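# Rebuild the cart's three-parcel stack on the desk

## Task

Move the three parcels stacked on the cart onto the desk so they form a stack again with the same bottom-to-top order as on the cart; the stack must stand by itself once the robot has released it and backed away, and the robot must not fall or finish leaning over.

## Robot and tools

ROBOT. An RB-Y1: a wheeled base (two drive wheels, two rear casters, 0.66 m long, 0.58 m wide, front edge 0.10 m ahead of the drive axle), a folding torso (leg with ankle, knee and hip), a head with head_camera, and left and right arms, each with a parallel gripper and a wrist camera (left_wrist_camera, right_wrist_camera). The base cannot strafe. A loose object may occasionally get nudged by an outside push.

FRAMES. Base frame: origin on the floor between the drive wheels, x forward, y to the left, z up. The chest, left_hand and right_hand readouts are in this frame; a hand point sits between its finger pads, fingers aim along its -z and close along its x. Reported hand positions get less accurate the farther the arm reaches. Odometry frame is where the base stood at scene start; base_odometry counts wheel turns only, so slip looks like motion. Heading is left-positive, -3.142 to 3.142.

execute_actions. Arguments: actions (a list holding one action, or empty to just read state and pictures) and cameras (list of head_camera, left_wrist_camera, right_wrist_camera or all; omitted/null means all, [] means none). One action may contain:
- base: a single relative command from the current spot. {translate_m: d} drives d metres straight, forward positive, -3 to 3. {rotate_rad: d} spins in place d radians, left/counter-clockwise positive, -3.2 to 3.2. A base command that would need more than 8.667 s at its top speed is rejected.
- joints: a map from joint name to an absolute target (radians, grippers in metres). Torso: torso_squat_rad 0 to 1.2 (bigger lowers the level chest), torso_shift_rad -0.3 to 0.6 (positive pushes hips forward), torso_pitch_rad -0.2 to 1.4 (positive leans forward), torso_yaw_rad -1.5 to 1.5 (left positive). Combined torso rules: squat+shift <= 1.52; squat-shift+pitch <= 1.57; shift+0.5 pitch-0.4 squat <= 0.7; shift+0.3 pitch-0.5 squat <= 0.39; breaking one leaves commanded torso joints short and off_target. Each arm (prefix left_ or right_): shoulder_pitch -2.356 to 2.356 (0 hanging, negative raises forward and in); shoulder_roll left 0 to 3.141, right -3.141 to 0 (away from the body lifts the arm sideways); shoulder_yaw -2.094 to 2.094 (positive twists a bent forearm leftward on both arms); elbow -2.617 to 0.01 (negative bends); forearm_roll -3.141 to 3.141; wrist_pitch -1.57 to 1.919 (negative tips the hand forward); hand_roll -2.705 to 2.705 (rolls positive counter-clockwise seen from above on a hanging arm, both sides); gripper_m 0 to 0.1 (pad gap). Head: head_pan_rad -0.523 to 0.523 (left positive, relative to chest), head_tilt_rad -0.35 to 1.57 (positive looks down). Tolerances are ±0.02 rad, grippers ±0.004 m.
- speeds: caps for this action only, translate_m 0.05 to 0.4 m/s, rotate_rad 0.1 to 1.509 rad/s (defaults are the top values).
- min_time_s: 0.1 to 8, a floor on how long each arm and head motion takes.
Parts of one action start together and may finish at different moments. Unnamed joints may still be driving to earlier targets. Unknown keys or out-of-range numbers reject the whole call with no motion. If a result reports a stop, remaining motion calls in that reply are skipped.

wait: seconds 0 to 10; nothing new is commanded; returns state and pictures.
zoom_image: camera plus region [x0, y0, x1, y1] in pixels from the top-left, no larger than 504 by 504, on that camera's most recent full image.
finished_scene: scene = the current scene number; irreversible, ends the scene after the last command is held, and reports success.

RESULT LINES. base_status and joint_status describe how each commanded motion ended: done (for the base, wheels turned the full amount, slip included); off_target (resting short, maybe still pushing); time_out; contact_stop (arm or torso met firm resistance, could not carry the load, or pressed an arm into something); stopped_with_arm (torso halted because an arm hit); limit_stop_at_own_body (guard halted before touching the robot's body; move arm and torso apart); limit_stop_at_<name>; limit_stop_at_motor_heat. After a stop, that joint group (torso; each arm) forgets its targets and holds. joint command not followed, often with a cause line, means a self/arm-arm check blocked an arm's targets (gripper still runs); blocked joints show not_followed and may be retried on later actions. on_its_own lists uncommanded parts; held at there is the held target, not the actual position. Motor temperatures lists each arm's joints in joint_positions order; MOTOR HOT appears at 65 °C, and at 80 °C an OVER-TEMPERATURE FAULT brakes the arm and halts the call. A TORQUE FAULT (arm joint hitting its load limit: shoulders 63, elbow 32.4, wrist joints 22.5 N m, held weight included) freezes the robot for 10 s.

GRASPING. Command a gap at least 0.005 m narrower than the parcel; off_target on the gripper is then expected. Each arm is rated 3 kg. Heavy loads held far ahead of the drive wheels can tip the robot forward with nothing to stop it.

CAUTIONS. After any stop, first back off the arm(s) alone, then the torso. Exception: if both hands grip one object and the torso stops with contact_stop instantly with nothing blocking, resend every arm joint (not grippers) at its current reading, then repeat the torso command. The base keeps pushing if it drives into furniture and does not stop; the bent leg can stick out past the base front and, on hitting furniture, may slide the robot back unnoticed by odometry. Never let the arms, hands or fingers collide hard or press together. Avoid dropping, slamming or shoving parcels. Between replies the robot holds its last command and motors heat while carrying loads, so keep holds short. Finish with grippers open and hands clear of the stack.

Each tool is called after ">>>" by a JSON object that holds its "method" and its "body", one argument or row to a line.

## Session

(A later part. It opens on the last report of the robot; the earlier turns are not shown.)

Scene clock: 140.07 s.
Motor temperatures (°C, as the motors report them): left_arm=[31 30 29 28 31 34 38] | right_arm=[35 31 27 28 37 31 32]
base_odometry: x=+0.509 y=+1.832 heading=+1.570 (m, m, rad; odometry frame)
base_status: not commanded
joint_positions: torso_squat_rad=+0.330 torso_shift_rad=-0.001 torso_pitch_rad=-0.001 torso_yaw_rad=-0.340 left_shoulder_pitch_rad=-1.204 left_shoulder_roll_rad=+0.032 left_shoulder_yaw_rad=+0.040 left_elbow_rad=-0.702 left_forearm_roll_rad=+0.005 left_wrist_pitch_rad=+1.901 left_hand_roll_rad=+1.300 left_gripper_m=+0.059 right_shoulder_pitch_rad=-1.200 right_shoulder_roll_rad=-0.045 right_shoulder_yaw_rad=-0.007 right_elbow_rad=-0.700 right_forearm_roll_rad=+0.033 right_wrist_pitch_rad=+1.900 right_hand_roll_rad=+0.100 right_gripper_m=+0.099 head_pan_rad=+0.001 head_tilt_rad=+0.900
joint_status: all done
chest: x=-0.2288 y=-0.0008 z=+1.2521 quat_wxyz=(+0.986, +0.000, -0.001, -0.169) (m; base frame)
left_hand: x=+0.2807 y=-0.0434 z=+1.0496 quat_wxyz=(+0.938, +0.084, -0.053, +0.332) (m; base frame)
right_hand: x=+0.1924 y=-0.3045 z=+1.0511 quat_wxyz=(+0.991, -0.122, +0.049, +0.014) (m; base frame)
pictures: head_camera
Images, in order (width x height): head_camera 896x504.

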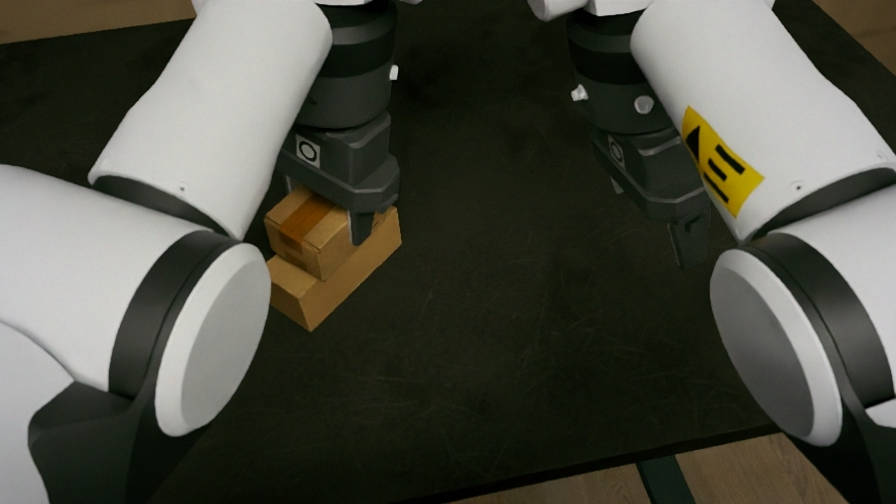

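>>> {"method": "execute_actions", "body": {
  "actions": [
    {"joints":{"left_gripper_m":0.099,"right_shoulder_pitch_rad":-0.6,"right_elbow_rad":-1.9,"right_shoulder_roll_rad":-0.3}}
  ],
  "cameras": []
}}

>>> {"method": "execute_actions", "body": {
  "actions": [
    {"joints":{"torso_squat_rad":0}}
  ],
  "cameras": []
}}

>>> {"method": "execute_actions", "body": {
  "actions": [
    {"joints":{"left_shoulder_pitch_rad":-1.5,"left_elbow_rad":-0.4}}
  ],
  "cameras": ["head_camera"]
}}

Scene clock: 144.73 s.
Motor temperatures (°C, as the motors report them): left_arm=[31 30 29 28 31 34 38] | right_arm=[35 31 27 28 37 31 32]
base_odometry: x=+0.509 y=+1.832 heading=+1.570 (m, m, rad; odometry frame)
base_status: not commanded
joint_positions: torso_squat_rad=+0.330 torso_shift_rad=+0.000 torso_pitch_rad=+0.000 torso_yaw_rad=-0.340 left_shoulder_pitch_rad=-1.200 left_shoulder_roll_rad=+0.031 left_shoulder_yaw_rad=+0.040 left_elbow_rad=-0.700 left_forearm_roll_rad=+0.005 left_wrist_pitch_rad=+1.900 left_hand_roll_rad=+1.300 left_gripper_m=+0.099 right_shoulder_pitch_rad=-0.600 right_shoulder_roll_rad=-0.300 right_shoulder_yaw_rad=-0.007 right_elbow_rad=-1.900 right_forearm_roll_rad=+0.033 right_wrist_pitch_rad=+1.900 right_hand_roll_rad=+0.100 right_gripper_m=+0.099 head_pan_rad=+0.001 head_tilt_rad=+0.900
joint_status: all done
chest: x=-0.2281 y=-0.0008 z=+1.2522 quat_wxyz=(+0.986, +0.000, +0.000, -0.169) (m; base frame)
left_hand: x=+0.2801 y=-0.0427 z=+1.0467 quat_wxyz=(+0.938, +0.085, -0.050, +0.332) (m; base frame)
right_hand: x=+0.1398 y=-0.4286 z=+1.1265 quat_wxyz=(+0.942, -0.214, -0.251, -0.068) (m; base frame)
pictures: none
No camera images: the call's "cameras" was empty. Leave "cameras" out to get every camera's image.

Scene clock: 146.60 s.
Motor temperatures (°C, as the motors report them): left_arm=[31 30 29 28 31 34 38] | right_arm=[35 31 27 28 37 31 32]
base_odometry: x=+0.509 y=+1.832 heading=+1.570 (m, m, rad; odometry frame)
base_status: not commanded
joint_positions: torso_squat_rad=+0.000 torso_shift_rad=+0.000 torso_pitch_rad=+0.000 torso_yaw_rad=-0.340 left_shoulder_pitch_rad=-1.200 left_shoulder_roll_rad=+0.031 left_shoulder_yaw_rad=+0.040 left_elbow_rad=-0.700 left_forearm_roll_rad=+0.005 left_wrist_pitch_rad=+1.900 left_hand_roll_rad=+1.300 left_gripper_m=+0.099 right_shoulder_pitch_rad=-0.600 right_shoulder_roll_rad=-0.300 right_shoulder_yaw_rad=-0.007 right_elbow_rad=-1.900 right_forearm_roll_rad=+0.033 right_wrist_pitch_rad=+1.900 right_hand_roll_rad=+0.100 right_gripper_m=+0.099 head_pan_rad=+0.001 head_tilt_rad=+0.900
joint_status: all done
chest: x=-0.2278 y=-0.0008 z=+1.2899 quat_wxyz=(+0.986, +0.000, +0.000, -0.169) (m; base frame)
left_hand: x=+0.2803 y=-0.0427 z=+1.0843 quat_wxyz=(+0.938, +0.085, -0.050, +0.332) (m; base frame)
right_hand: x=+0.1400 y=-0.4287 z=+1.1641 quat_wxyz=(+0.942, -0.214, -0.251, -0.068) (m; base frame)
pictures: none
No camera images: the call's "cameras" was empty. Leave "cameras" out to get every camera's image.

Scene clock: 147.60 s.
Motor temperatures (°C, as the motors report them): left_arm=[31 30 29 28 31 34 38] | right_arm=[35 31 27 28 37 31 32]
base_odometry: x=+0.509 y=+1.832 heading=+1.570 (m, m, rad; odometry frame)
base_status: not commanded
joint_positions: torso_squat_rad=+0.000 torso_shift_rad=+0.000 torso_pitch_rad=+0.000 torso_yaw_rad=-0.340 left_shoulder_pitch_rad=-1.500 left_shoulder_roll_rad=+0.031 left_shoulder_yaw_rad=+0.040 left_elbow_rad=-0.400 left_forearm_roll_rad=+0.005 left_wrist_pitch_rad=+1.900 left_hand_roll_rad=+1.300 left_gripper_m=+0.099 right_shoulder_pitch_rad=-0.600 right_shoulder_roll_rad=-0.300 right_shoulder_yaw_rad=-0.007 right_elbow_rad=-1.900 right_forearm_roll_rad=+0.033 right_wrist_pitch_rad=+1.900 right_hand_roll_rad=+0.100 right_gripper_m=+0.099 head_pan_rad=+0.001 head_tilt_rad=+0.900
joint_status: all done
chest: x=-0.2279 y=-0.0008 z=+1.2899 quat_wxyz=(+0.986, +0.000, +0.000, -0.169) (m; base frame)
left_hand: x=+0.2815 y=-0.0622 z=+1.1562 quat_wxyz=(+0.938, +0.118, -0.080, +0.315) (m; base frame)
right_hand: x=+0.1399 y=-0.4287 z=+1.1641 quat_wxyz=(+0.942, -0.214, -0.251, -0.068) (m; base frame)
pictures: head_camera
Images, in order (width x height): head_camera 896x504.

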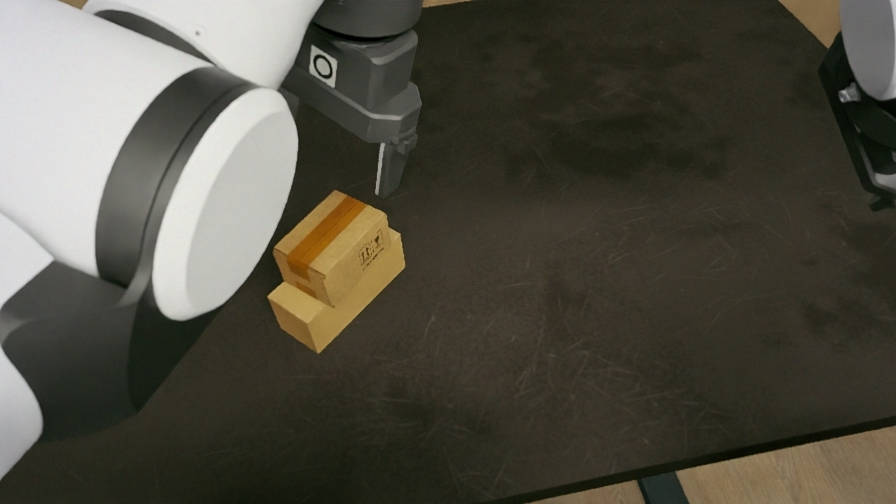

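Good. Back to the cart, restoring the earlier reach pose.

>>> {"method": "execute_actions", "body": {
  "actions": [
    {"base":{"translate_m":-1.68}}
  ],
  "cameras": []
}}

>>> {"method": "execute_actions", "body": {
  "actions": [
    {"base":{"rotate_rad":1.86},"joints":{"right_shoulder_pitch_rad":0,"right_elbow_rad":-0.24,"right_wrist_pitch_rad":0,"right_shoulder_roll_rad":-0.043,"torso_yaw_rad":-0.08,"torso_pitch_rad":0.279,"torso_shift_rad":-0.1,"torso_squat_rad":0.3,"left_shoulder_pitch_rad":-1.45,"left_wrist_pitch_rad":1.57,"left_hand_roll_rad":-0.3}}
  ],
  "cameras": []
}}

>>> {"method": "execute_actions", "body": {
  "actions": [
    {"base":{"translate_m":2.0}}
  ],
  "cameras": ["head_camera","left_wrist_camera"]
}}

Scene clock: 155.30 s.
Motor temperatures (°C, as the motors report them): left_arm=[31 30 29 28 31 34 38] | right_arm=[35 31 27 28 37 31 32]
base_odometry: x=+0.506 y=+0.152 heading=+1.569 (m, m, rad; odometry frame)
base_status: done
joint_positions: torso_squat_rad=+0.000 torso_shift_rad=+0.000 torso_pitch_rad=+0.000 torso_yaw_rad=-0.340 left_shoulder_pitch_rad=-1.500 left_shoulder_roll_rad=+0.031 left_shoulder_yaw_rad=+0.040 left_elbow_rad=-0.400 left_forearm_roll_rad=+0.005 left_wrist_pitch_rad=+1.900 left_hand_roll_rad=+1.300 left_gripper_m=+0.099 right_shoulder_pitch_rad=-0.600 right_shoulder_roll_rad=-0.300 right_shoulder_yaw_rad=-0.007 right_elbow_rad=-1.900 right_forearm_roll_rad=+0.033 right_wrist_pitch_rad=+1.900 right_hand_roll_rad=+0.100 right_gripper_m=+0.099 head_pan_rad=+0.001 head_tilt_rad=+0.900
joint_status: not commanded
chest: x=-0.2280 y=-0.0008 z=+1.2899 quat_wxyz=(+0.986, +0.000, +0.000, -0.169) (m; base frame)
left_hand: x=+0.2814 y=-0.0622 z=+1.1563 quat_wxyz=(+0.938, +0.118, -0.081, +0.315) (m; base frame)
right_hand: x=+0.1398 y=-0.4287 z=+1.1642 quat_wxyz=(+0.942, -0.214, -0.251, -0.068) (m; base frame)
pictures: none
No camera images: the call's "cameras" was empty. Leave "cameras" out to get every camera's image.

Scene clock: 159.47 s.
Motor temperatures (°C, as the motors report them): left_arm=[31 30 29 28 31 34 38] | right_arm=[35 31 27 28 37 31 32]
base_odometry: x=+0.506 y=+0.152 heading=-2.855 (m, m, rad; odometry frame)
base_status: done
joint_positions: torso_squat_rad=+0.300 torso_shift_rad=-0.100 torso_pitch_rad=+0.279 torso_yaw_rad=-0.080 left_shoulder_pitch_rad=-1.450 left_shoulder_roll_rad=+0.031 left_shoulder_yaw_rad=+0.040 left_elbow_rad=-0.400 left_forearm_roll_rad=+0.005 left_wrist_pitch_rad=+1.570 left_hand_roll_rad=-0.300 left_gripper_m=+0.099 right_shoulder_pitch_rad=+0.000 right_shoulder_roll_rad=-0.043 right_shoulder_yaw_rad=-0.007 right_elbow_rad=-0.240 right_forearm_roll_rad=+0.033 right_wrist_pitch_rad=+0.000 right_hand_roll_rad=+0.100 right_gripper_m=+0.099 head_pan_rad=+0.001 head_tilt_rad=+0.900
joint_status: all done
chest: x=-0.2096 y=-0.0008 z=+1.2434 quat_wxyz=(+0.989, -0.005, +0.139, -0.040) (m; base frame)
left_hand: x=+0.2951 y=+0.0503 z=+0.9365 quat_wxyz=(+0.928, +0.070, +0.036, -0.363) (m; base frame)
right_hand: x=-0.3035 y=-0.2622 z=+0.5677 quat_wxyz=(+0.999, -0.030, +0.022, +0.030) (m; base frame)
pictures: none
No camera images: the call's "cameras" was empty. Leave "cameras" out to get every camera's image.

Scene clock: 166.00 s.
Motor temperatures (°C, as the motors report them): left_arm=[31 30 29 28 31 34 38] | right_arm=[35 31 27 28 37 31 32]
base_odometry: x=-1.412 y=-0.414 heading=-2.855 (m, m, rad; odometry frame)
base_status: done
joint_positions: torso_squat_rad=+0.300 torso_shift_rad=-0.100 torso_pitch_rad=+0.279 torso_yaw_rad=-0.080 left_shoulder_pitch_rad=-1.450 left_shoulder_roll_rad=+0.031 left_shoulder_yaw_rad=+0.040 left_elbow_rad=-0.400 left_forearm_roll_rad=+0.005 left_wrist_pitch_rad=+1.570 left_hand_roll_rad=-0.300 left_gripper_m=+0.099 right_shoulder_pitch_rad=+0.000 right_shoulder_roll_rad=-0.043 right_shoulder_yaw_rad=-0.007 right_elbow_rad=-0.240 right_forearm_roll_rad=+0.033 right_wrist_pitch_rad=+0.000 right_hand_roll_rad=+0.100 right_gripper_m=+0.099 head_pan_rad=+0.001 head_tilt_rad=+0.900
joint_status: not commanded
chest: x=-0.2094 y=-0.0008 z=+1.2434 quat_wxyz=(+0.989, -0.005, +0.139, -0.040) (m; base frame)
left_hand: x=+0.2952 y=+0.0503 z=+0.9364 quat_wxyz=(+0.928, +0.070, +0.036, -0.363) (m; base frame)
right_hand: x=-0.3033 y=-0.2622 z=+0.5677 quat_wxyz=(+0.999, -0.030, +0.022, +0.030) (m; base frame)
pictures: head_camera, left_wrist_camera
Images, in order (width x height): head_camera 896x504, left_wrist_camera 644x364.

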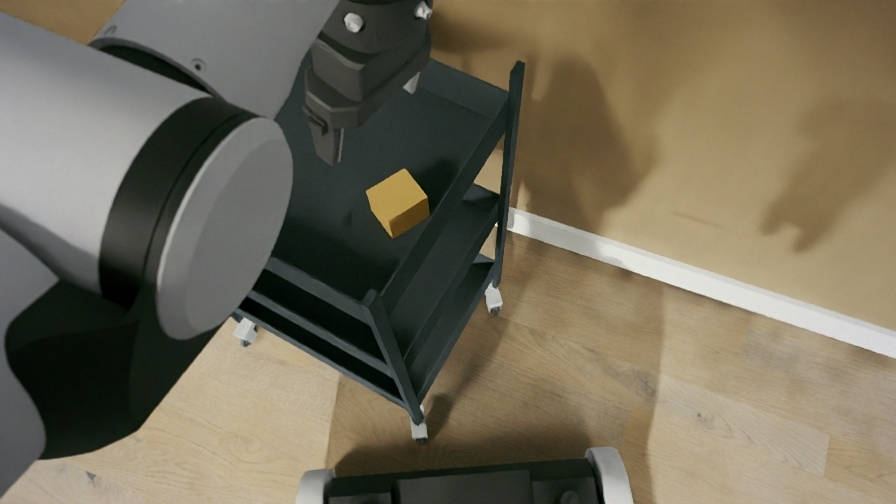

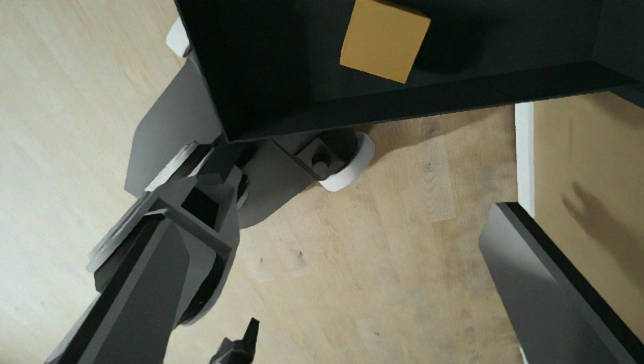

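>>> {"method": "execute_actions", "body": {
  "actions": [
    {"joints":{"torso_squat_rad":0.72,"left_hand_roll_rad":-0.55,"left_gripper_m":0.09}}
  ],
  "cameras": ["left_wrist_camera"]
}}

Scene clock: 169.13 s.
Motor temperatures (°C, as the motors report them): left_arm=[31 30 29 28 31 34 38] | right_arm=[35 31 27 28 37 31 32]
base_odometry: x=-1.412 y=-0.414 heading=-2.855 (m, m, rad; odometry frame)
base_status: not commanded
joint_positions: torso_squat_rad=+0.720 torso_shift_rad=-0.100 torso_pitch_rad=+0.279 torso_yaw_rad=-0.080 left_shoulder_pitch_rad=-1.450 left_shoulder_roll_rad=+0.031 left_shoulder_yaw_rad=+0.040 left_elbow_rad=-0.400 left_forearm_roll_rad=+0.005 left_wrist_pitch_rad=+1.570 left_hand_roll_rad=-0.550 left_gripper_m=+0.090 right_shoulder_pitch_rad=+0.000 right_shoulder_roll_rad=-0.043 right_shoulder_yaw_rad=-0.007 right_elbow_rad=-0.240 right_forearm_roll_rad=+0.033 right_wrist_pitch_rad=+0.000 right_hand_roll_rad=+0.100 right_gripper_m=+0.099 head_pan_rad=+0.001 head_tilt_rad=+0.900
joint_status: all done
chest: x=-0.1953 y=-0.0007 z=+1.1016 quat_wxyz=(+0.989, -0.005, +0.139, -0.040) (m; base frame)
left_hand: x=+0.3094 y=+0.0504 z=+0.7948 quat_wxyz=(+0.876, +0.065, +0.044, -0.476) (m; base frame)
right_hand: x=-0.2891 y=-0.2621 z=+0.4259 quat_wxyz=(+0.999, -0.030, +0.022, +0.030) (m; base frame)
pictures: left_wrist_camera
Images, in order (width x height): left_wrist_camera 644x364.

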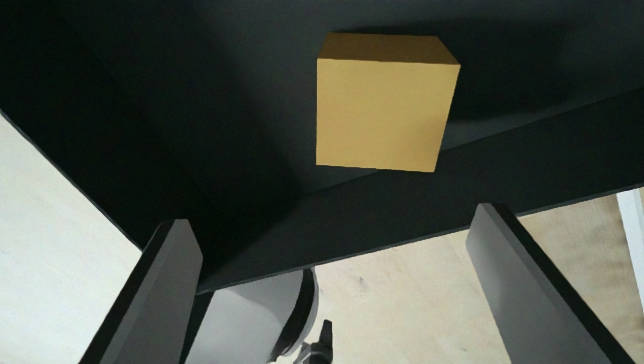

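>>> {"method": "execute_actions", "body": {
  "actions": [
    {"joints":{"torso_shift_rad":-0.05,"torso_yaw_rad":-0.11,"torso_squat_rad":0.8}}
  ],
  "cameras": ["left_wrist_camera"]
}}

Scene clock: 171.20 s.
Motor temperatures (°C, as the motors report them): left_arm=[31 30 29 28 31 34 38] | right_arm=[35 31 27 28 37 31 32]
base_odometry: x=-1.412 y=-0.414 heading=-2.855 (m, m, rad; odometry frame)
base_status: not commanded
joint_positions: torso_squat_rad=+0.800 torso_shift_rad=-0.050 torso_pitch_rad=+0.279 torso_yaw_rad=-0.110 left_shoulder_pitch_rad=-1.450 left_shoulder_roll_rad=+0.031 left_shoulder_yaw_rad=+0.040 left_elbow_rad=-0.400 left_forearm_roll_rad=+0.005 left_wrist_pitch_rad=+1.570 left_hand_roll_rad=-0.550 left_gripper_m=+0.090 right_shoulder_pitch_rad=+0.000 right_shoulder_roll_rad=-0.043 right_shoulder_yaw_rad=-0.007 right_elbow_rad=-0.240 right_forearm_roll_rad=+0.033 right_wrist_pitch_rad=+0.000 right_hand_roll_rad=+0.100 right_gripper_m=+0.099 head_pan_rad=+0.001 head_tilt_rad=+0.900
joint_status: all done
chest: x=-0.1671 y=-0.0006 z=+1.0651 quat_wxyz=(+0.989, -0.007, +0.139, -0.054) (m; base frame)
left_hand: x=+0.3388 y=+0.0335 z=+0.7578 quat_wxyz=(+0.869, +0.062, +0.041, -0.489) (m; base frame)
right_hand: x=-0.2685 y=-0.2648 z=+0.3915 quat_wxyz=(+0.999, -0.034, +0.023, +0.015) (m; base frame)
pictures: left_wrist_camera
Images, in order (width x height): left_wrist_camera 644x364.

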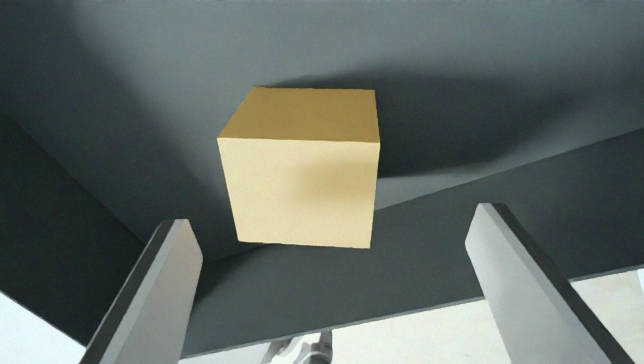

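>>> {"method": "execute_actions", "body": {
  "actions": [
    {"joints":{"torso_yaw_rad":-0.095,"torso_squat_rad":0.885}}
  ],
  "cameras": ["left_wrist_camera"]
}}

Scene clock: 173.37 s.
Motor temperatures (°C, as the motors report them): left_arm=[31 30 29 28 31 34 38] | right_arm=[35 31 27 28 37 31 32]
base_odometry: x=-1.412 y=-0.414 heading=-2.855 (m, m, rad; odometry frame)
base_status: not commanded
joint_positions: torso_squat_rad=+0.885 torso_shift_rad=-0.050 torso_pitch_rad=+0.279 torso_yaw_rad=-0.095 left_shoulder_pitch_rad=-1.450 left_shoulder_roll_rad=+0.031 left_shoulder_yaw_rad=+0.040 left_elbow_rad=-0.400 left_forearm_roll_rad=+0.005 left_wrist_pitch_rad=+1.570 left_hand_roll_rad=-0.550 left_gripper_m=+0.090 right_shoulder_pitch_rad=+0.000 right_shoulder_roll_rad=-0.043 right_shoulder_yaw_rad=-0.007 right_elbow_rad=-0.240 right_forearm_roll_rad=+0.033 right_wrist_pitch_rad=+0.000 right_hand_roll_rad=+0.100 right_gripper_m=+0.099 head_pan_rad=+0.001 head_tilt_rad=+0.900
joint_status: all done
chest: x=-0.1650 y=-0.0006 z=+1.0207 quat_wxyz=(+0.989, -0.006, +0.139, -0.047) (m; base frame)
left_hand: x=+0.3404 y=+0.0419 z=+0.7137 quat_wxyz=(+0.873, +0.064, +0.043, -0.483) (m; base frame)
right_hand: x=-0.2625 y=-0.2634 z=+0.3461 quat_wxyz=(+0.999, -0.032, +0.023, +0.022) (m; base frame)
pictures: left_wrist_camera
Images, in order (width x height): left_wrist_camera 644x364.

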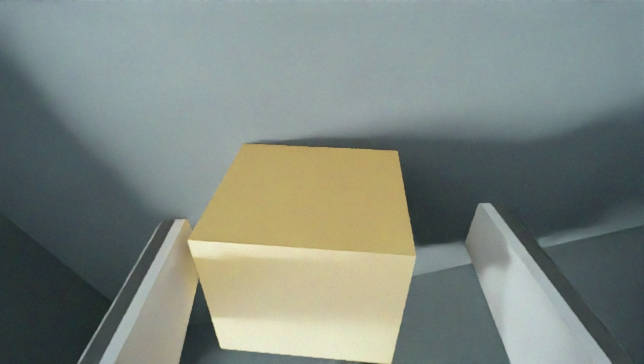

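>>> {"method": "execute_actions", "body": {
  "actions": [
    {"joints":{"left_gripper_m":0.03}}
  ],
  "cameras": []
}}

>>> {"method": "execute_actions", "body": {
  "actions": [
    {"joints":{"torso_squat_rad":0.2}}
  ],
  "cameras": []
}}

>>> {"method": "execute_actions", "body": {
  "actions": [
    {"base":{"translate_m":-2.0},"joints":{"torso_yaw_rad":0,"torso_pitch_rad":0,"torso_shift_rad":0,"torso_squat_rad":0,"left_shoulder_pitch_rad":-1.5,"left_wrist_pitch_rad":1.9,"left_hand_roll_rad":-0.27}}
  ],
  "cameras": ["left_wrist_camera"]
}}

>>> {"method": "execute_actions", "body": {
  "actions": [
    {"base":{"rotate_rad":-1.86},"speeds":{"rotate_rad":0.8}}
  ],
  "cameras": []
}}

>>> {"method": "execute_actions", "body": {
  "actions": [
    {"base":{"translate_m":1.68},"joints":{"torso_yaw_rad":-0.3}}
  ],
  "cameras": ["head_camera","left_wrist_camera"]
}}

Scene clock: 178.90 s.
Motor temperatures (°C, as the motors report them): left_arm=[31 30 29 28 31 34 38] | right_arm=[35 31 27 28 37 31 32]
base_odometry: x=-1.412 y=-0.414 heading=-2.855 (m, m, rad; odometry frame)
base_status: not commanded
joint_positions: torso_squat_rad=+0.885 torso_shift_rad=-0.050 torso_pitch_rad=+0.279 torso_yaw_rad=-0.095 left_shoulder_pitch_rad=-1.450 left_shoulder_roll_rad=+0.031 left_shoulder_yaw_rad=+0.040 left_elbow_rad=-0.400 left_forearm_roll_rad=+0.005 left_wrist_pitch_rad=+1.570 left_hand_roll_rad=-0.550 left_gripper_m=+0.056 right_shoulder_pitch_rad=+0.000 right_shoulder_roll_rad=-0.043 right_shoulder_yaw_rad=-0.007 right_elbow_rad=-0.240 right_forearm_roll_rad=+0.033 right_wrist_pitch_rad=+0.000 right_hand_roll_rad=+0.100 right_gripper_m=+0.099 head_pan_rad=+0.001 head_tilt_rad=+0.900
joint_status: left_gripper_m off_target (ended at +0.056, target +0.030)
chest: x=-0.1650 y=-0.0006 z=+1.0207 quat_wxyz=(+0.989, -0.006, +0.139, -0.047) (m; base frame)
left_hand: x=+0.3404 y=+0.0419 z=+0.7137 quat_wxyz=(+0.873, +0.064, +0.043, -0.483) (m; base frame)
right_hand: x=-0.2625 y=-0.2634 z=+0.3461 quat_wxyz=(+0.999, -0.032, +0.023, +0.022) (m; base frame)
pictures: none
No camera images: the call's "cameras" was empty. Leave "cameras" out to get every camera's image.

Scene clock: 181.97 s.
Motor temperatures (°C, as the motors report them): left_arm=[31 30 29 28 31 34 38] | right_arm=[35 31 27 28 37 31 32]
base_odometry: x=-1.412 y=-0.414 heading=-2.855 (m, m, rad; odometry frame)
base_status: not commanded
joint_positions: torso_squat_rad=+0.200 torso_shift_rad=-0.050 torso_pitch_rad=+0.279 torso_yaw_rad=-0.095 left_shoulder_pitch_rad=-1.450 left_shoulder_roll_rad=+0.031 left_shoulder_yaw_rad=+0.040 left_elbow_rad=-0.400 left_forearm_roll_rad=+0.005 left_wrist_pitch_rad=+1.570 left_hand_roll_rad=-0.550 left_gripper_m=+0.056 right_shoulder_pitch_rad=+0.000 right_shoulder_roll_rad=-0.043 right_shoulder_yaw_rad=-0.007 right_elbow_rad=-0.240 right_forearm_roll_rad=+0.033 right_wrist_pitch_rad=+0.000 right_hand_roll_rad=+0.100 right_gripper_m=+0.099 head_pan_rad=+0.001 head_tilt_rad=+0.900
joint_status: all done
chest: x=-0.1769 y=-0.0008 z=+1.2631 quat_wxyz=(+0.989, -0.006, +0.139, -0.047) (m; base frame)
left_hand: x=+0.3283 y=+0.0417 z=+0.9559 quat_wxyz=(+0.872, +0.064, +0.043, -0.483) (m; base frame)
right_hand: x=-0.2747 y=-0.2636 z=+0.5885 quat_wxyz=(+0.999, -0.032, +0.023, +0.022) (m; base frame)
pictures: none
No camera images: the call's "cameras" was empty. Leave "cameras" out to get every camera's image.

Scene clock: 188.77 s.
Motor temperatures (°C, as the motors report them): left_arm=[31 30 29 28 31 34 38] | right_arm=[34 31 27 28 37 31 32]
base_odometry: x=+0.506 y=+0.152 heading=-2.854 (m, m, rad; odometry frame)
base_status: done
joint_positions: torso_squat_rad=+0.000 torso_shift_rad=+0.000 torso_pitch_rad=+0.000 torso_yaw_rad=+0.000 left_shoulder_pitch_rad=-1.499 left_shoulder_roll_rad=+0.031 left_shoulder_yaw_rad=+0.040 left_elbow_rad=-0.400 left_forearm_roll_rad=+0.005 left_wrist_pitch_rad=+1.900 left_hand_roll_rad=-0.270 left_gripper_m=+0.056 right_shoulder_pitch_rad=+0.000 right_shoulder_roll_rad=-0.043 right_shoulder_yaw_rad=-0.007 right_elbow_rad=-0.240 right_forearm_roll_rad=+0.033 right_wrist_pitch_rad=+0.000 right_hand_roll_rad=+0.100 right_gripper_m=+0.099 head_pan_rad=+0.001 head_tilt_rad=+0.900
joint_status: all done
chest: x=-0.2280 y=-0.0008 z=+1.2899 quat_wxyz=(+1.000, +0.000, +0.000, +0.000) (m; base frame)
left_hand: x=+0.2728 y=+0.1112 z=+1.1563 quat_wxyz=(+0.948, +0.134, +0.050, -0.284) (m; base frame)
right_hand: x=-0.1116 y=-0.2538 z=+0.6145 quat_wxyz=(+0.990, -0.029, -0.118, +0.065) (m; base frame)
pictures: left_wrist_camera
Images, in order (width x height): left_wrist_camera 644x364.

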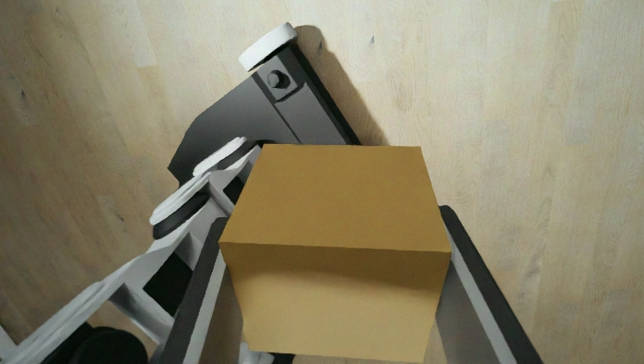

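Scene clock: 193.17 s.
Motor temperatures (°C, as the motors report them): left_arm=[31 30 29 28 31 34 38] | right_arm=[34 31 27 28 37 31 32]
base_odometry: x=+0.506 y=+0.152 heading=+1.570 (m, m, rad; odometry frame)
base_status: done
joint_positions: torso_squat_rad=+0.000 torso_shift_rad=+0.000 torso_pitch_rad=+0.000 torso_yaw_rad=+0.000 left_shoulder_pitch_rad=-1.499 left_shoulder_roll_rad=+0.031 left_shoulder_yaw_rad=+0.040 left_elbow_rad=-0.400 left_forearm_roll_rad=+0.005 left_wrist_pitch_rad=+1.900 left_hand_roll_rad=-0.270 left_gripper_m=+0.056 right_shoulder_pitch_rad=+0.000 right_shoulder_roll_rad=-0.043 right_shoulder_yaw_rad=-0.007 right_elbow_rad=-0.240 right_forearm_roll_rad=+0.033 right_wrist_pitch_rad=+0.000 right_hand_roll_rad=+0.100 right_gripper_m=+0.099 head_pan_rad=+0.001 head_tilt_rad=+0.900
joint_status: not commanded
chest: x=-0.2280 y=-0.0009 z=+1.2899 quat_wxyz=(+1.000, +0.000, +0.000, +0.000) (m; base frame)
left_hand: x=+0.2728 y=+0.1112 z=+1.1563 quat_wxyz=(+0.948, +0.134, +0.050, -0.284) (m; base frame)
right_hand: x=-0.1116 y=-0.2537 z=+0.6145 quat_wxyz=(+0.990, -0.029, -0.118, +0.065) (m; base frame)
pictures: none
No camera images: the call's "cameras" was empty. Leave "cameras" out to get every camera's image.

Scene clock: 198.93 s.
Motor temperatures (°C, as the motors report them): left_arm=[32 30 29 28 31 34 38] | right_arm=[34 31 27 27 37 31 32]
base_odometry: x=+0.508 y=+1.832 heading=+1.569 (m, m, rad; odometry frame)
base_status: done
joint_positions: torso_squat_rad=+0.000 torso_shift_rad=+0.000 torso_pitch_rad=+0.000 torso_yaw_rad=-0.300 left_shoulder_pitch_rad=-1.500 left_shoulder_roll_rad=+0.031 left_shoulder_yaw_rad=+0.040 left_elbow_rad=-0.400 left_forearm_roll_rad=+0.005 left_wrist_pitch_rad=+1.900 left_hand_roll_rad=-0.270 left_gripper_m=+0.056 right_shoulder_pitch_rad=+0.000 right_shoulder_roll_rad=-0.043 right_shoulder_yaw_rad=-0.007 right_elbow_rad=-0.240 right_forearm_roll_rad=+0.033 right_wrist_pitch_rad=+0.000 right_hand_roll_rad=+0.100 right_gripper_m=+0.099 head_pan_rad=+0.001 head_tilt_rad=+0.900
joint_status: all done
chest: x=-0.2279 y=-0.0009 z=+1.2899 quat_wxyz=(+0.989, +0.000, +0.000, -0.149) (m; base frame)
left_hand: x=+0.2836 y=-0.0419 z=+1.1562 quat_wxyz=(+0.895, +0.140, +0.029, -0.423) (m; base frame)
right_hand: x=-0.1915 y=-0.2768 z=+0.6145 quat_wxyz=(+0.989, -0.047, -0.112, -0.084) (m; base frame)
pictures: head_camera, left_wrist_camera
Images, in order (width x height): head_camera 896x504, left_wrist_camera 644x364.

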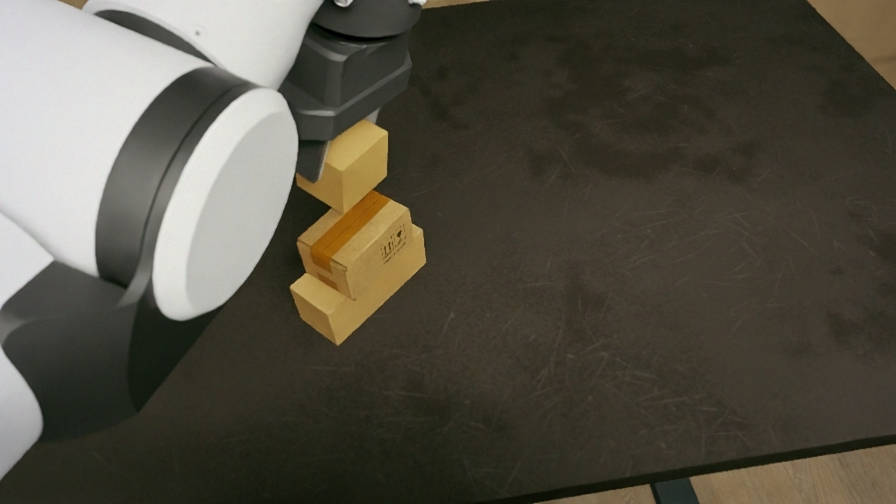

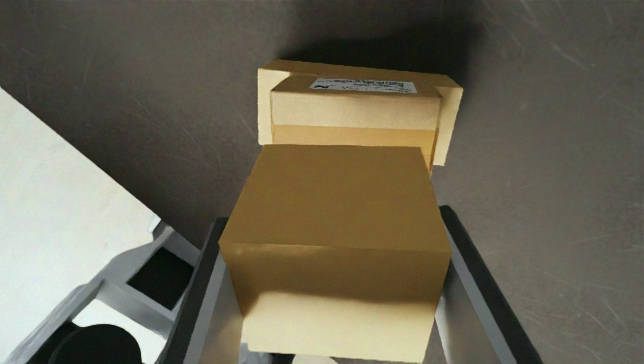

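>>> {"method": "execute_actions", "body": {
  "actions": [
    {"joints":{"torso_squat_rad":0.3}}
  ],
  "cameras": ["head_camera"]
}}

Scene clock: 202.37 s.
Motor temperatures (°C, as the motors report them): left_arm=[32 30 29 28 31 34 38] | right_arm=[34 31 27 27 37 31 32]
base_odometry: x=+0.508 y=+1.832 heading=+1.569 (m, m, rad; odometry frame)
base_status: not commanded
joint_positions: torso_squat_rad=+0.300 torso_shift_rad=+0.000 torso_pitch_rad=+0.000 torso_yaw_rad=-0.300 left_shoulder_pitch_rad=-1.500 left_shoulder_roll_rad=+0.031 left_shoulder_yaw_rad=+0.040 left_elbow_rad=-0.400 left_forearm_roll_rad=+0.005 left_wrist_pitch_rad=+1.900 left_hand_roll_rad=-0.270 left_gripper_m=+0.056 right_shoulder_pitch_rad=+0.000 right_shoulder_roll_rad=-0.043 right_shoulder_yaw_rad=-0.007 right_elbow_rad=-0.240 right_forearm_roll_rad=+0.033 right_wrist_pitch_rad=+0.000 right_hand_roll_rad=+0.100 right_gripper_m=+0.099 head_pan_rad=+0.001 head_tilt_rad=+0.900
joint_status: all done
chest: x=-0.2280 y=-0.0008 z=+1.2587 quat_wxyz=(+0.989, +0.000, +0.000, -0.149) (m; base frame)
left_hand: x=+0.2835 y=-0.0418 z=+1.1251 quat_wxyz=(+0.895, +0.140, +0.029, -0.423) (m; base frame)
right_hand: x=-0.1915 y=-0.2768 z=+0.5833 quat_wxyz=(+0.989, -0.047, -0.112, -0.084) (m; base frame)
pictures: head_camera
Images, in order (width x height): head_camera 896x504.

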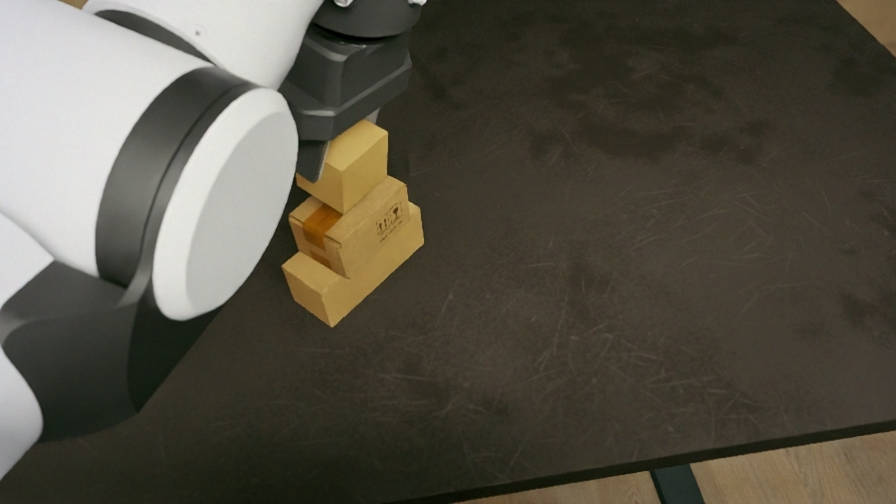

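>>> {"method": "execute_actions", "body": {
  "actions": [
    {"joints":{"torso_squat_rad":0.41}}
  ],
  "cameras": ["head_camera"]
}}

Scene clock: 204.13 s.
Motor temperatures (°C, as the motors report them): left_arm=[31 30 29 28 31 34 38] | right_arm=[34 31 27 27 37 31 32]
base_odometry: x=+0.508 y=+1.832 heading=+1.569 (m, m, rad; odometry frame)
base_status: not commanded
joint_positions: torso_squat_rad=+0.410 torso_shift_rad=-0.001 torso_pitch_rad=-0.001 torso_yaw_rad=-0.300 left_shoulder_pitch_rad=-1.504 left_shoulder_roll_rad=+0.033 left_shoulder_yaw_rad=+0.040 left_elbow_rad=-0.402 left_forearm_roll_rad=+0.004 left_wrist_pitch_rad=+1.900 left_hand_roll_rad=-0.270 left_gripper_m=+0.056 right_shoulder_pitch_rad=+0.000 right_shoulder_roll_rad=-0.043 right_shoulder_yaw_rad=-0.007 right_elbow_rad=-0.240 right_forearm_roll_rad=+0.033 right_wrist_pitch_rad=+0.000 right_hand_roll_rad=+0.100 right_gripper_m=+0.099 head_pan_rad=+0.001 head_tilt_rad=+0.900
joint_status: all done
chest: x=-0.2288 y=-0.0008 z=+1.2319 quat_wxyz=(+0.989, +0.000, -0.001, -0.149) (m; base frame)
left_hand: x=+0.2841 y=-0.0419 z=+1.1016 quat_wxyz=(+0.895, +0.141, +0.026, -0.422) (m; base frame)
right_hand: x=-0.1913 y=-0.2768 z=+0.5565 quat_wxyz=(+0.989, -0.047, -0.113, -0.084) (m; base frame)
pictures: head_camera
Images, in order (width x height): head_camera 896x504.

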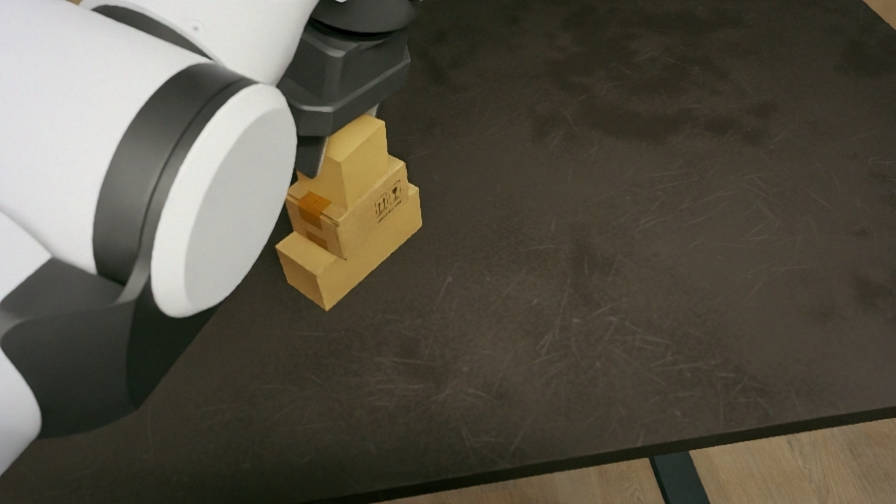

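>>> {"method": "execute_actions", "body": {
  "actions": [
    {"joints":{"left_gripper_m":0.099}}
  ],
  "cameras": []
}}

>>> {"method": "execute_actions", "body": {
  "actions": [
    {"joints":{"torso_squat_rad":0}}
  ],
  "cameras": []
}}

>>> {"method": "execute_actions", "body": {
  "actions": [
    {"joints":{"left_shoulder_pitch_rad":-1.6,"left_elbow_rad":-0.9}}
  ],
  "cameras": []
}}

>>> {"method": "execute_actions", "body": {
  "actions": [
    {"base":{"translate_m":-0.7}}
  ],
  "cameras": []
}}

>>> {"method": "execute_actions", "body": {
  "actions": [
    {"joints":{"torso_yaw_rad":0,"head_tilt_rad":0.5,"left_shoulder_pitch_rad":0,"left_elbow_rad":-0.23,"left_wrist_pitch_rad":0,"left_hand_roll_rad":0}}
  ],
  "cameras": ["head_camera"]
}}

Scene clock: 207.90 s.
Motor temperatures (°C, as the motors report them): left_arm=[31 30 29 28 31 34 38] | right_arm=[34 31 27 27 37 31 32]
base_odometry: x=+0.508 y=+1.832 heading=+1.569 (m, m, rad; odometry frame)
base_status: not commanded
joint_positions: torso_squat_rad=+0.410 torso_shift_rad=+0.000 torso_pitch_rad=+0.000 torso_yaw_rad=-0.300 left_shoulder_pitch_rad=-1.500 left_shoulder_roll_rad=+0.031 left_shoulder_yaw_rad=+0.040 left_elbow_rad=-0.400 left_forearm_roll_rad=+0.005 left_wrist_pitch_rad=+1.900 left_hand_roll_rad=-0.270 left_gripper_m=+0.099 right_shoulder_pitch_rad=+0.000 right_shoulder_roll_rad=-0.043 right_shoulder_yaw_rad=-0.007 right_elbow_rad=-0.240 right_forearm_roll_rad=+0.033 right_wrist_pitch_rad=+0.000 right_hand_roll_rad=+0.100 right_gripper_m=+0.099 head_pan_rad=+0.001 head_tilt_rad=+0.900
joint_status: all done
chest: x=-0.2281 y=-0.0008 z=+1.2319 quat_wxyz=(+0.989, +0.000, +0.000, -0.149) (m; base frame)
left_hand: x=+0.2836 y=-0.0418 z=+1.0987 quat_wxyz=(+0.895, +0.140, +0.029, -0.423) (m; base frame)
right_hand: x=-0.1915 y=-0.2768 z=+0.5565 quat_wxyz=(+0.989, -0.047, -0.112, -0.084) (m; base frame)
pictures: none
No camera images: the call's "cameras" was empty. Leave "cameras" out to get every camera's image.

Scene clock: 210.03 s.
Motor temperatures (°C, as the motors report them): left_arm=[31 30 29 28 31 34 38] | right_arm=[34 31 27 27 37 31 32]
base_odometry: x=+0.508 y=+1.832 heading=+1.569 (m, m, rad; odometry frame)
base_status: not commanded
joint_positions: torso_squat_rad=+0.000 torso_shift_rad=+0.000 torso_pitch_rad=+0.000 torso_yaw_rad=-0.300 left_shoulder_pitch_rad=-1.500 left_shoulder_roll_rad=+0.031 left_shoulder_yaw_rad=+0.040 left_elbow_rad=-0.400 left_forearm_roll_rad=+0.005 left_wrist_pitch_rad=+1.900 left_hand_roll_rad=-0.270 left_gripper_m=+0.099 right_shoulder_pitch_rad=+0.000 right_shoulder_roll_rad=-0.043 right_shoulder_yaw_rad=-0.007 right_elbow_rad=-0.240 right_forearm_roll_rad=+0.033 right_wrist_pitch_rad=+0.000 right_hand_roll_rad=+0.100 right_gripper_m=+0.099 head_pan_rad=+0.001 head_tilt_rad=+0.900
joint_status: all done
chest: x=-0.2278 y=-0.0008 z=+1.2899 quat_wxyz=(+0.989, +0.000, +0.000, -0.149) (m; base frame)
left_hand: x=+0.2837 y=-0.0418 z=+1.1563 quat_wxyz=(+0.895, +0.140, +0.029, -0.423) (m; base frame)
right_hand: x=-0.1915 y=-0.2768 z=+0.6145 quat_wxyz=(+0.989, -0.047, -0.112, -0.084) (m; base frame)
pictures: none
No camera images: the call's "cameras" was empty. Leave "cameras" out to get every camera's image.

Scene clock: 211.20 s.
Motor temperatures (°C, as the motors report them): left_arm=[31 30 29 28 31 34 38] | right_arm=[34 31 27 27 37 31 32]
base_odometry: x=+0.508 y=+1.832 heading=+1.569 (m, m, rad; odometry frame)
base_status: not commanded
joint_positions: torso_squat_rad=+0.000 torso_shift_rad=+0.000 torso_pitch_rad=+0.000 torso_yaw_rad=-0.300 left_shoulder_pitch_rad=-1.600 left_shoulder_roll_rad=+0.031 left_shoulder_yaw_rad=+0.040 left_elbow_rad=-0.900 left_forearm_roll_rad=+0.005 left_wrist_pitch_rad=+1.900 left_hand_roll_rad=-0.270 left_gripper_m=+0.099 right_shoulder_pitch_rad=+0.000 right_shoulder_roll_rad=-0.043 right_shoulder_yaw_rad=-0.007 right_elbow_rad=-0.240 right_forearm_roll_rad=+0.033 right_wrist_pitch_rad=+0.000 right_hand_roll_rad=+0.100 right_gripper_m=+0.099 head_pan_rad=+0.001 head_tilt_rad=+0.900
joint_status: all done
chest: x=-0.2279 y=-0.0008 z=+1.2899 quat_wxyz=(+0.989, +0.000, +0.000, -0.149) (m; base frame)
left_hand: x=+0.3120 y=-0.1297 z=+1.3395 quat_wxyz=(+0.847, +0.098, -0.259, -0.453) (m; base frame)
right_hand: x=-0.1916 y=-0.2768 z=+0.6145 quat_wxyz=(+0.989, -0.047, -0.112, -0.084) (m; base frame)
pictures: none
No camera images: the call's "cameras" was empty. Leave "cameras" out to get every camera's image.

Scene clock: 214.53 s.
Motor temperatures (°C, as the motors report them): left_arm=[31 30 29 28 31 34 38] | right_arm=[34 31 27 27 37 31 32]
base_odometry: x=+0.507 y=+1.132 heading=+1.568 (m, m, rad; odometry frame)
base_status: done
joint_positions: torso_squat_rad=+0.000 torso_shift_rad=+0.000 torso_pitch_rad=+0.000 torso_yaw_rad=-0.300 left_shoulder_pitch_rad=-1.600 left_shoulder_roll_rad=+0.031 left_shoulder_yaw_rad=+0.040 left_elbow_rad=-0.900 left_forearm_roll_rad=+0.005 left_wrist_pitch_rad=+1.900 left_hand_roll_rad=-0.270 left_gripper_m=+0.099 right_shoulder_pitch_rad=+0.000 right_shoulder_roll_rad=-0.043 right_shoulder_yaw_rad=-0.007 right_elbow_rad=-0.240 right_forearm_roll_rad=+0.033 right_wrist_pitch_rad=+0.000 right_hand_roll_rad=+0.100 right_gripper_m=+0.099 head_pan_rad=+0.001 head_tilt_rad=+0.900
joint_status: not commanded
chest: x=-0.2280 y=-0.0008 z=+1.2899 quat_wxyz=(+0.989, +0.000, +0.000, -0.149) (m; base frame)
left_hand: x=+0.3119 y=-0.1297 z=+1.3395 quat_wxyz=(+0.847, +0.098, -0.259, -0.453) (m; base frame)
right_hand: x=-0.1916 y=-0.2768 z=+0.6145 quat_wxyz=(+0.989, -0.047, -0.112, -0.084) (m; base frame)
pictures: none
No camera images: the call's "cameras" was empty. Leave "cameras" out to get every camera's image.

Scene clock: 217.00 s.
Motor temperatures (°C, as the motors report them): left_arm=[31 30 29 28 31 34 38] | right_arm=[34 31 27 27 37 31 32]
base_odometry: x=+0.507 y=+1.132 heading=+1.568 (m, m, rad; odometry frame)
base_status: not commanded
joint_positions: torso_squat_rad=+0.000 torso_shift_rad=+0.000 torso_pitch_rad=+0.000 torso_yaw_rad=+0.000 left_shoulder_pitch_rad=+0.000 left_shoulder_roll_rad=+0.031 left_shoulder_yaw_rad=+0.040 left_elbow_rad=-0.230 left_forearm_roll_rad=+0.005 left_wrist_pitch_rad=+0.000 left_hand_roll_rad=+0.000 left_gripper_m=+0.099 right_shoulder_pitch_rad=+0.000 right_shoulder_roll_rad=-0.043 right_shoulder_yaw_rad=-0.007 right_elbow_rad=-0.240 right_forearm_roll_rad=+0.033 right_wrist_pitch_rad=+0.000 right_hand_roll_rad=+0.100 right_gripper_m=+0.099 head_pan_rad=+0.001 head_tilt_rad=+0.500
joint_status: all done
chest: x=-0.2280 y=-0.0009 z=+1.2899 quat_wxyz=(+1.000, +0.000, +0.000, +0.000) (m; base frame)
left_hand: x=-0.1167 y=+0.2479 z=+0.6138 quat_wxyz=(+0.993, +0.018, -0.115, +0.020) (m; base frame)
right_hand: x=-0.1114 y=-0.2537 z=+0.6145 quat_wxyz=(+0.990, -0.029, -0.118, +0.065) (m; base frame)
pictures: head_camera
Images, in order (width x height): head_camera 896x504.

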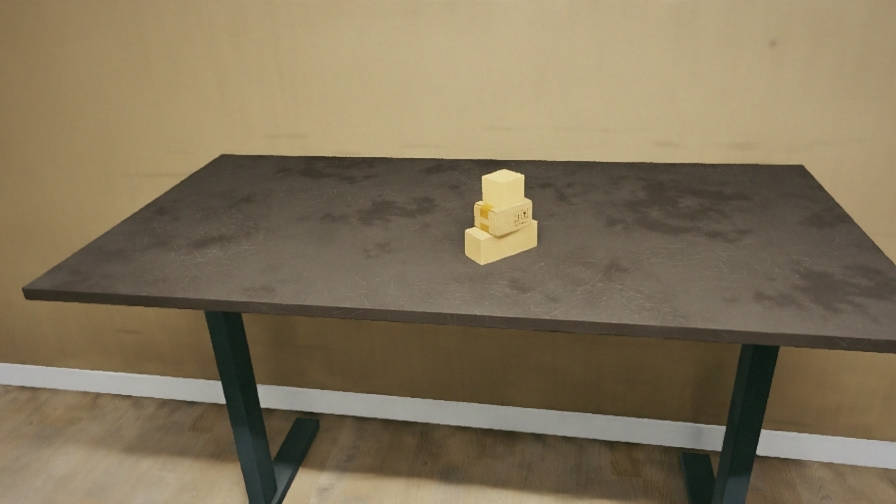

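>>> {"method": "finished_scene", "body": {
  "scene": 2
}}

The scene is finished: the task was done.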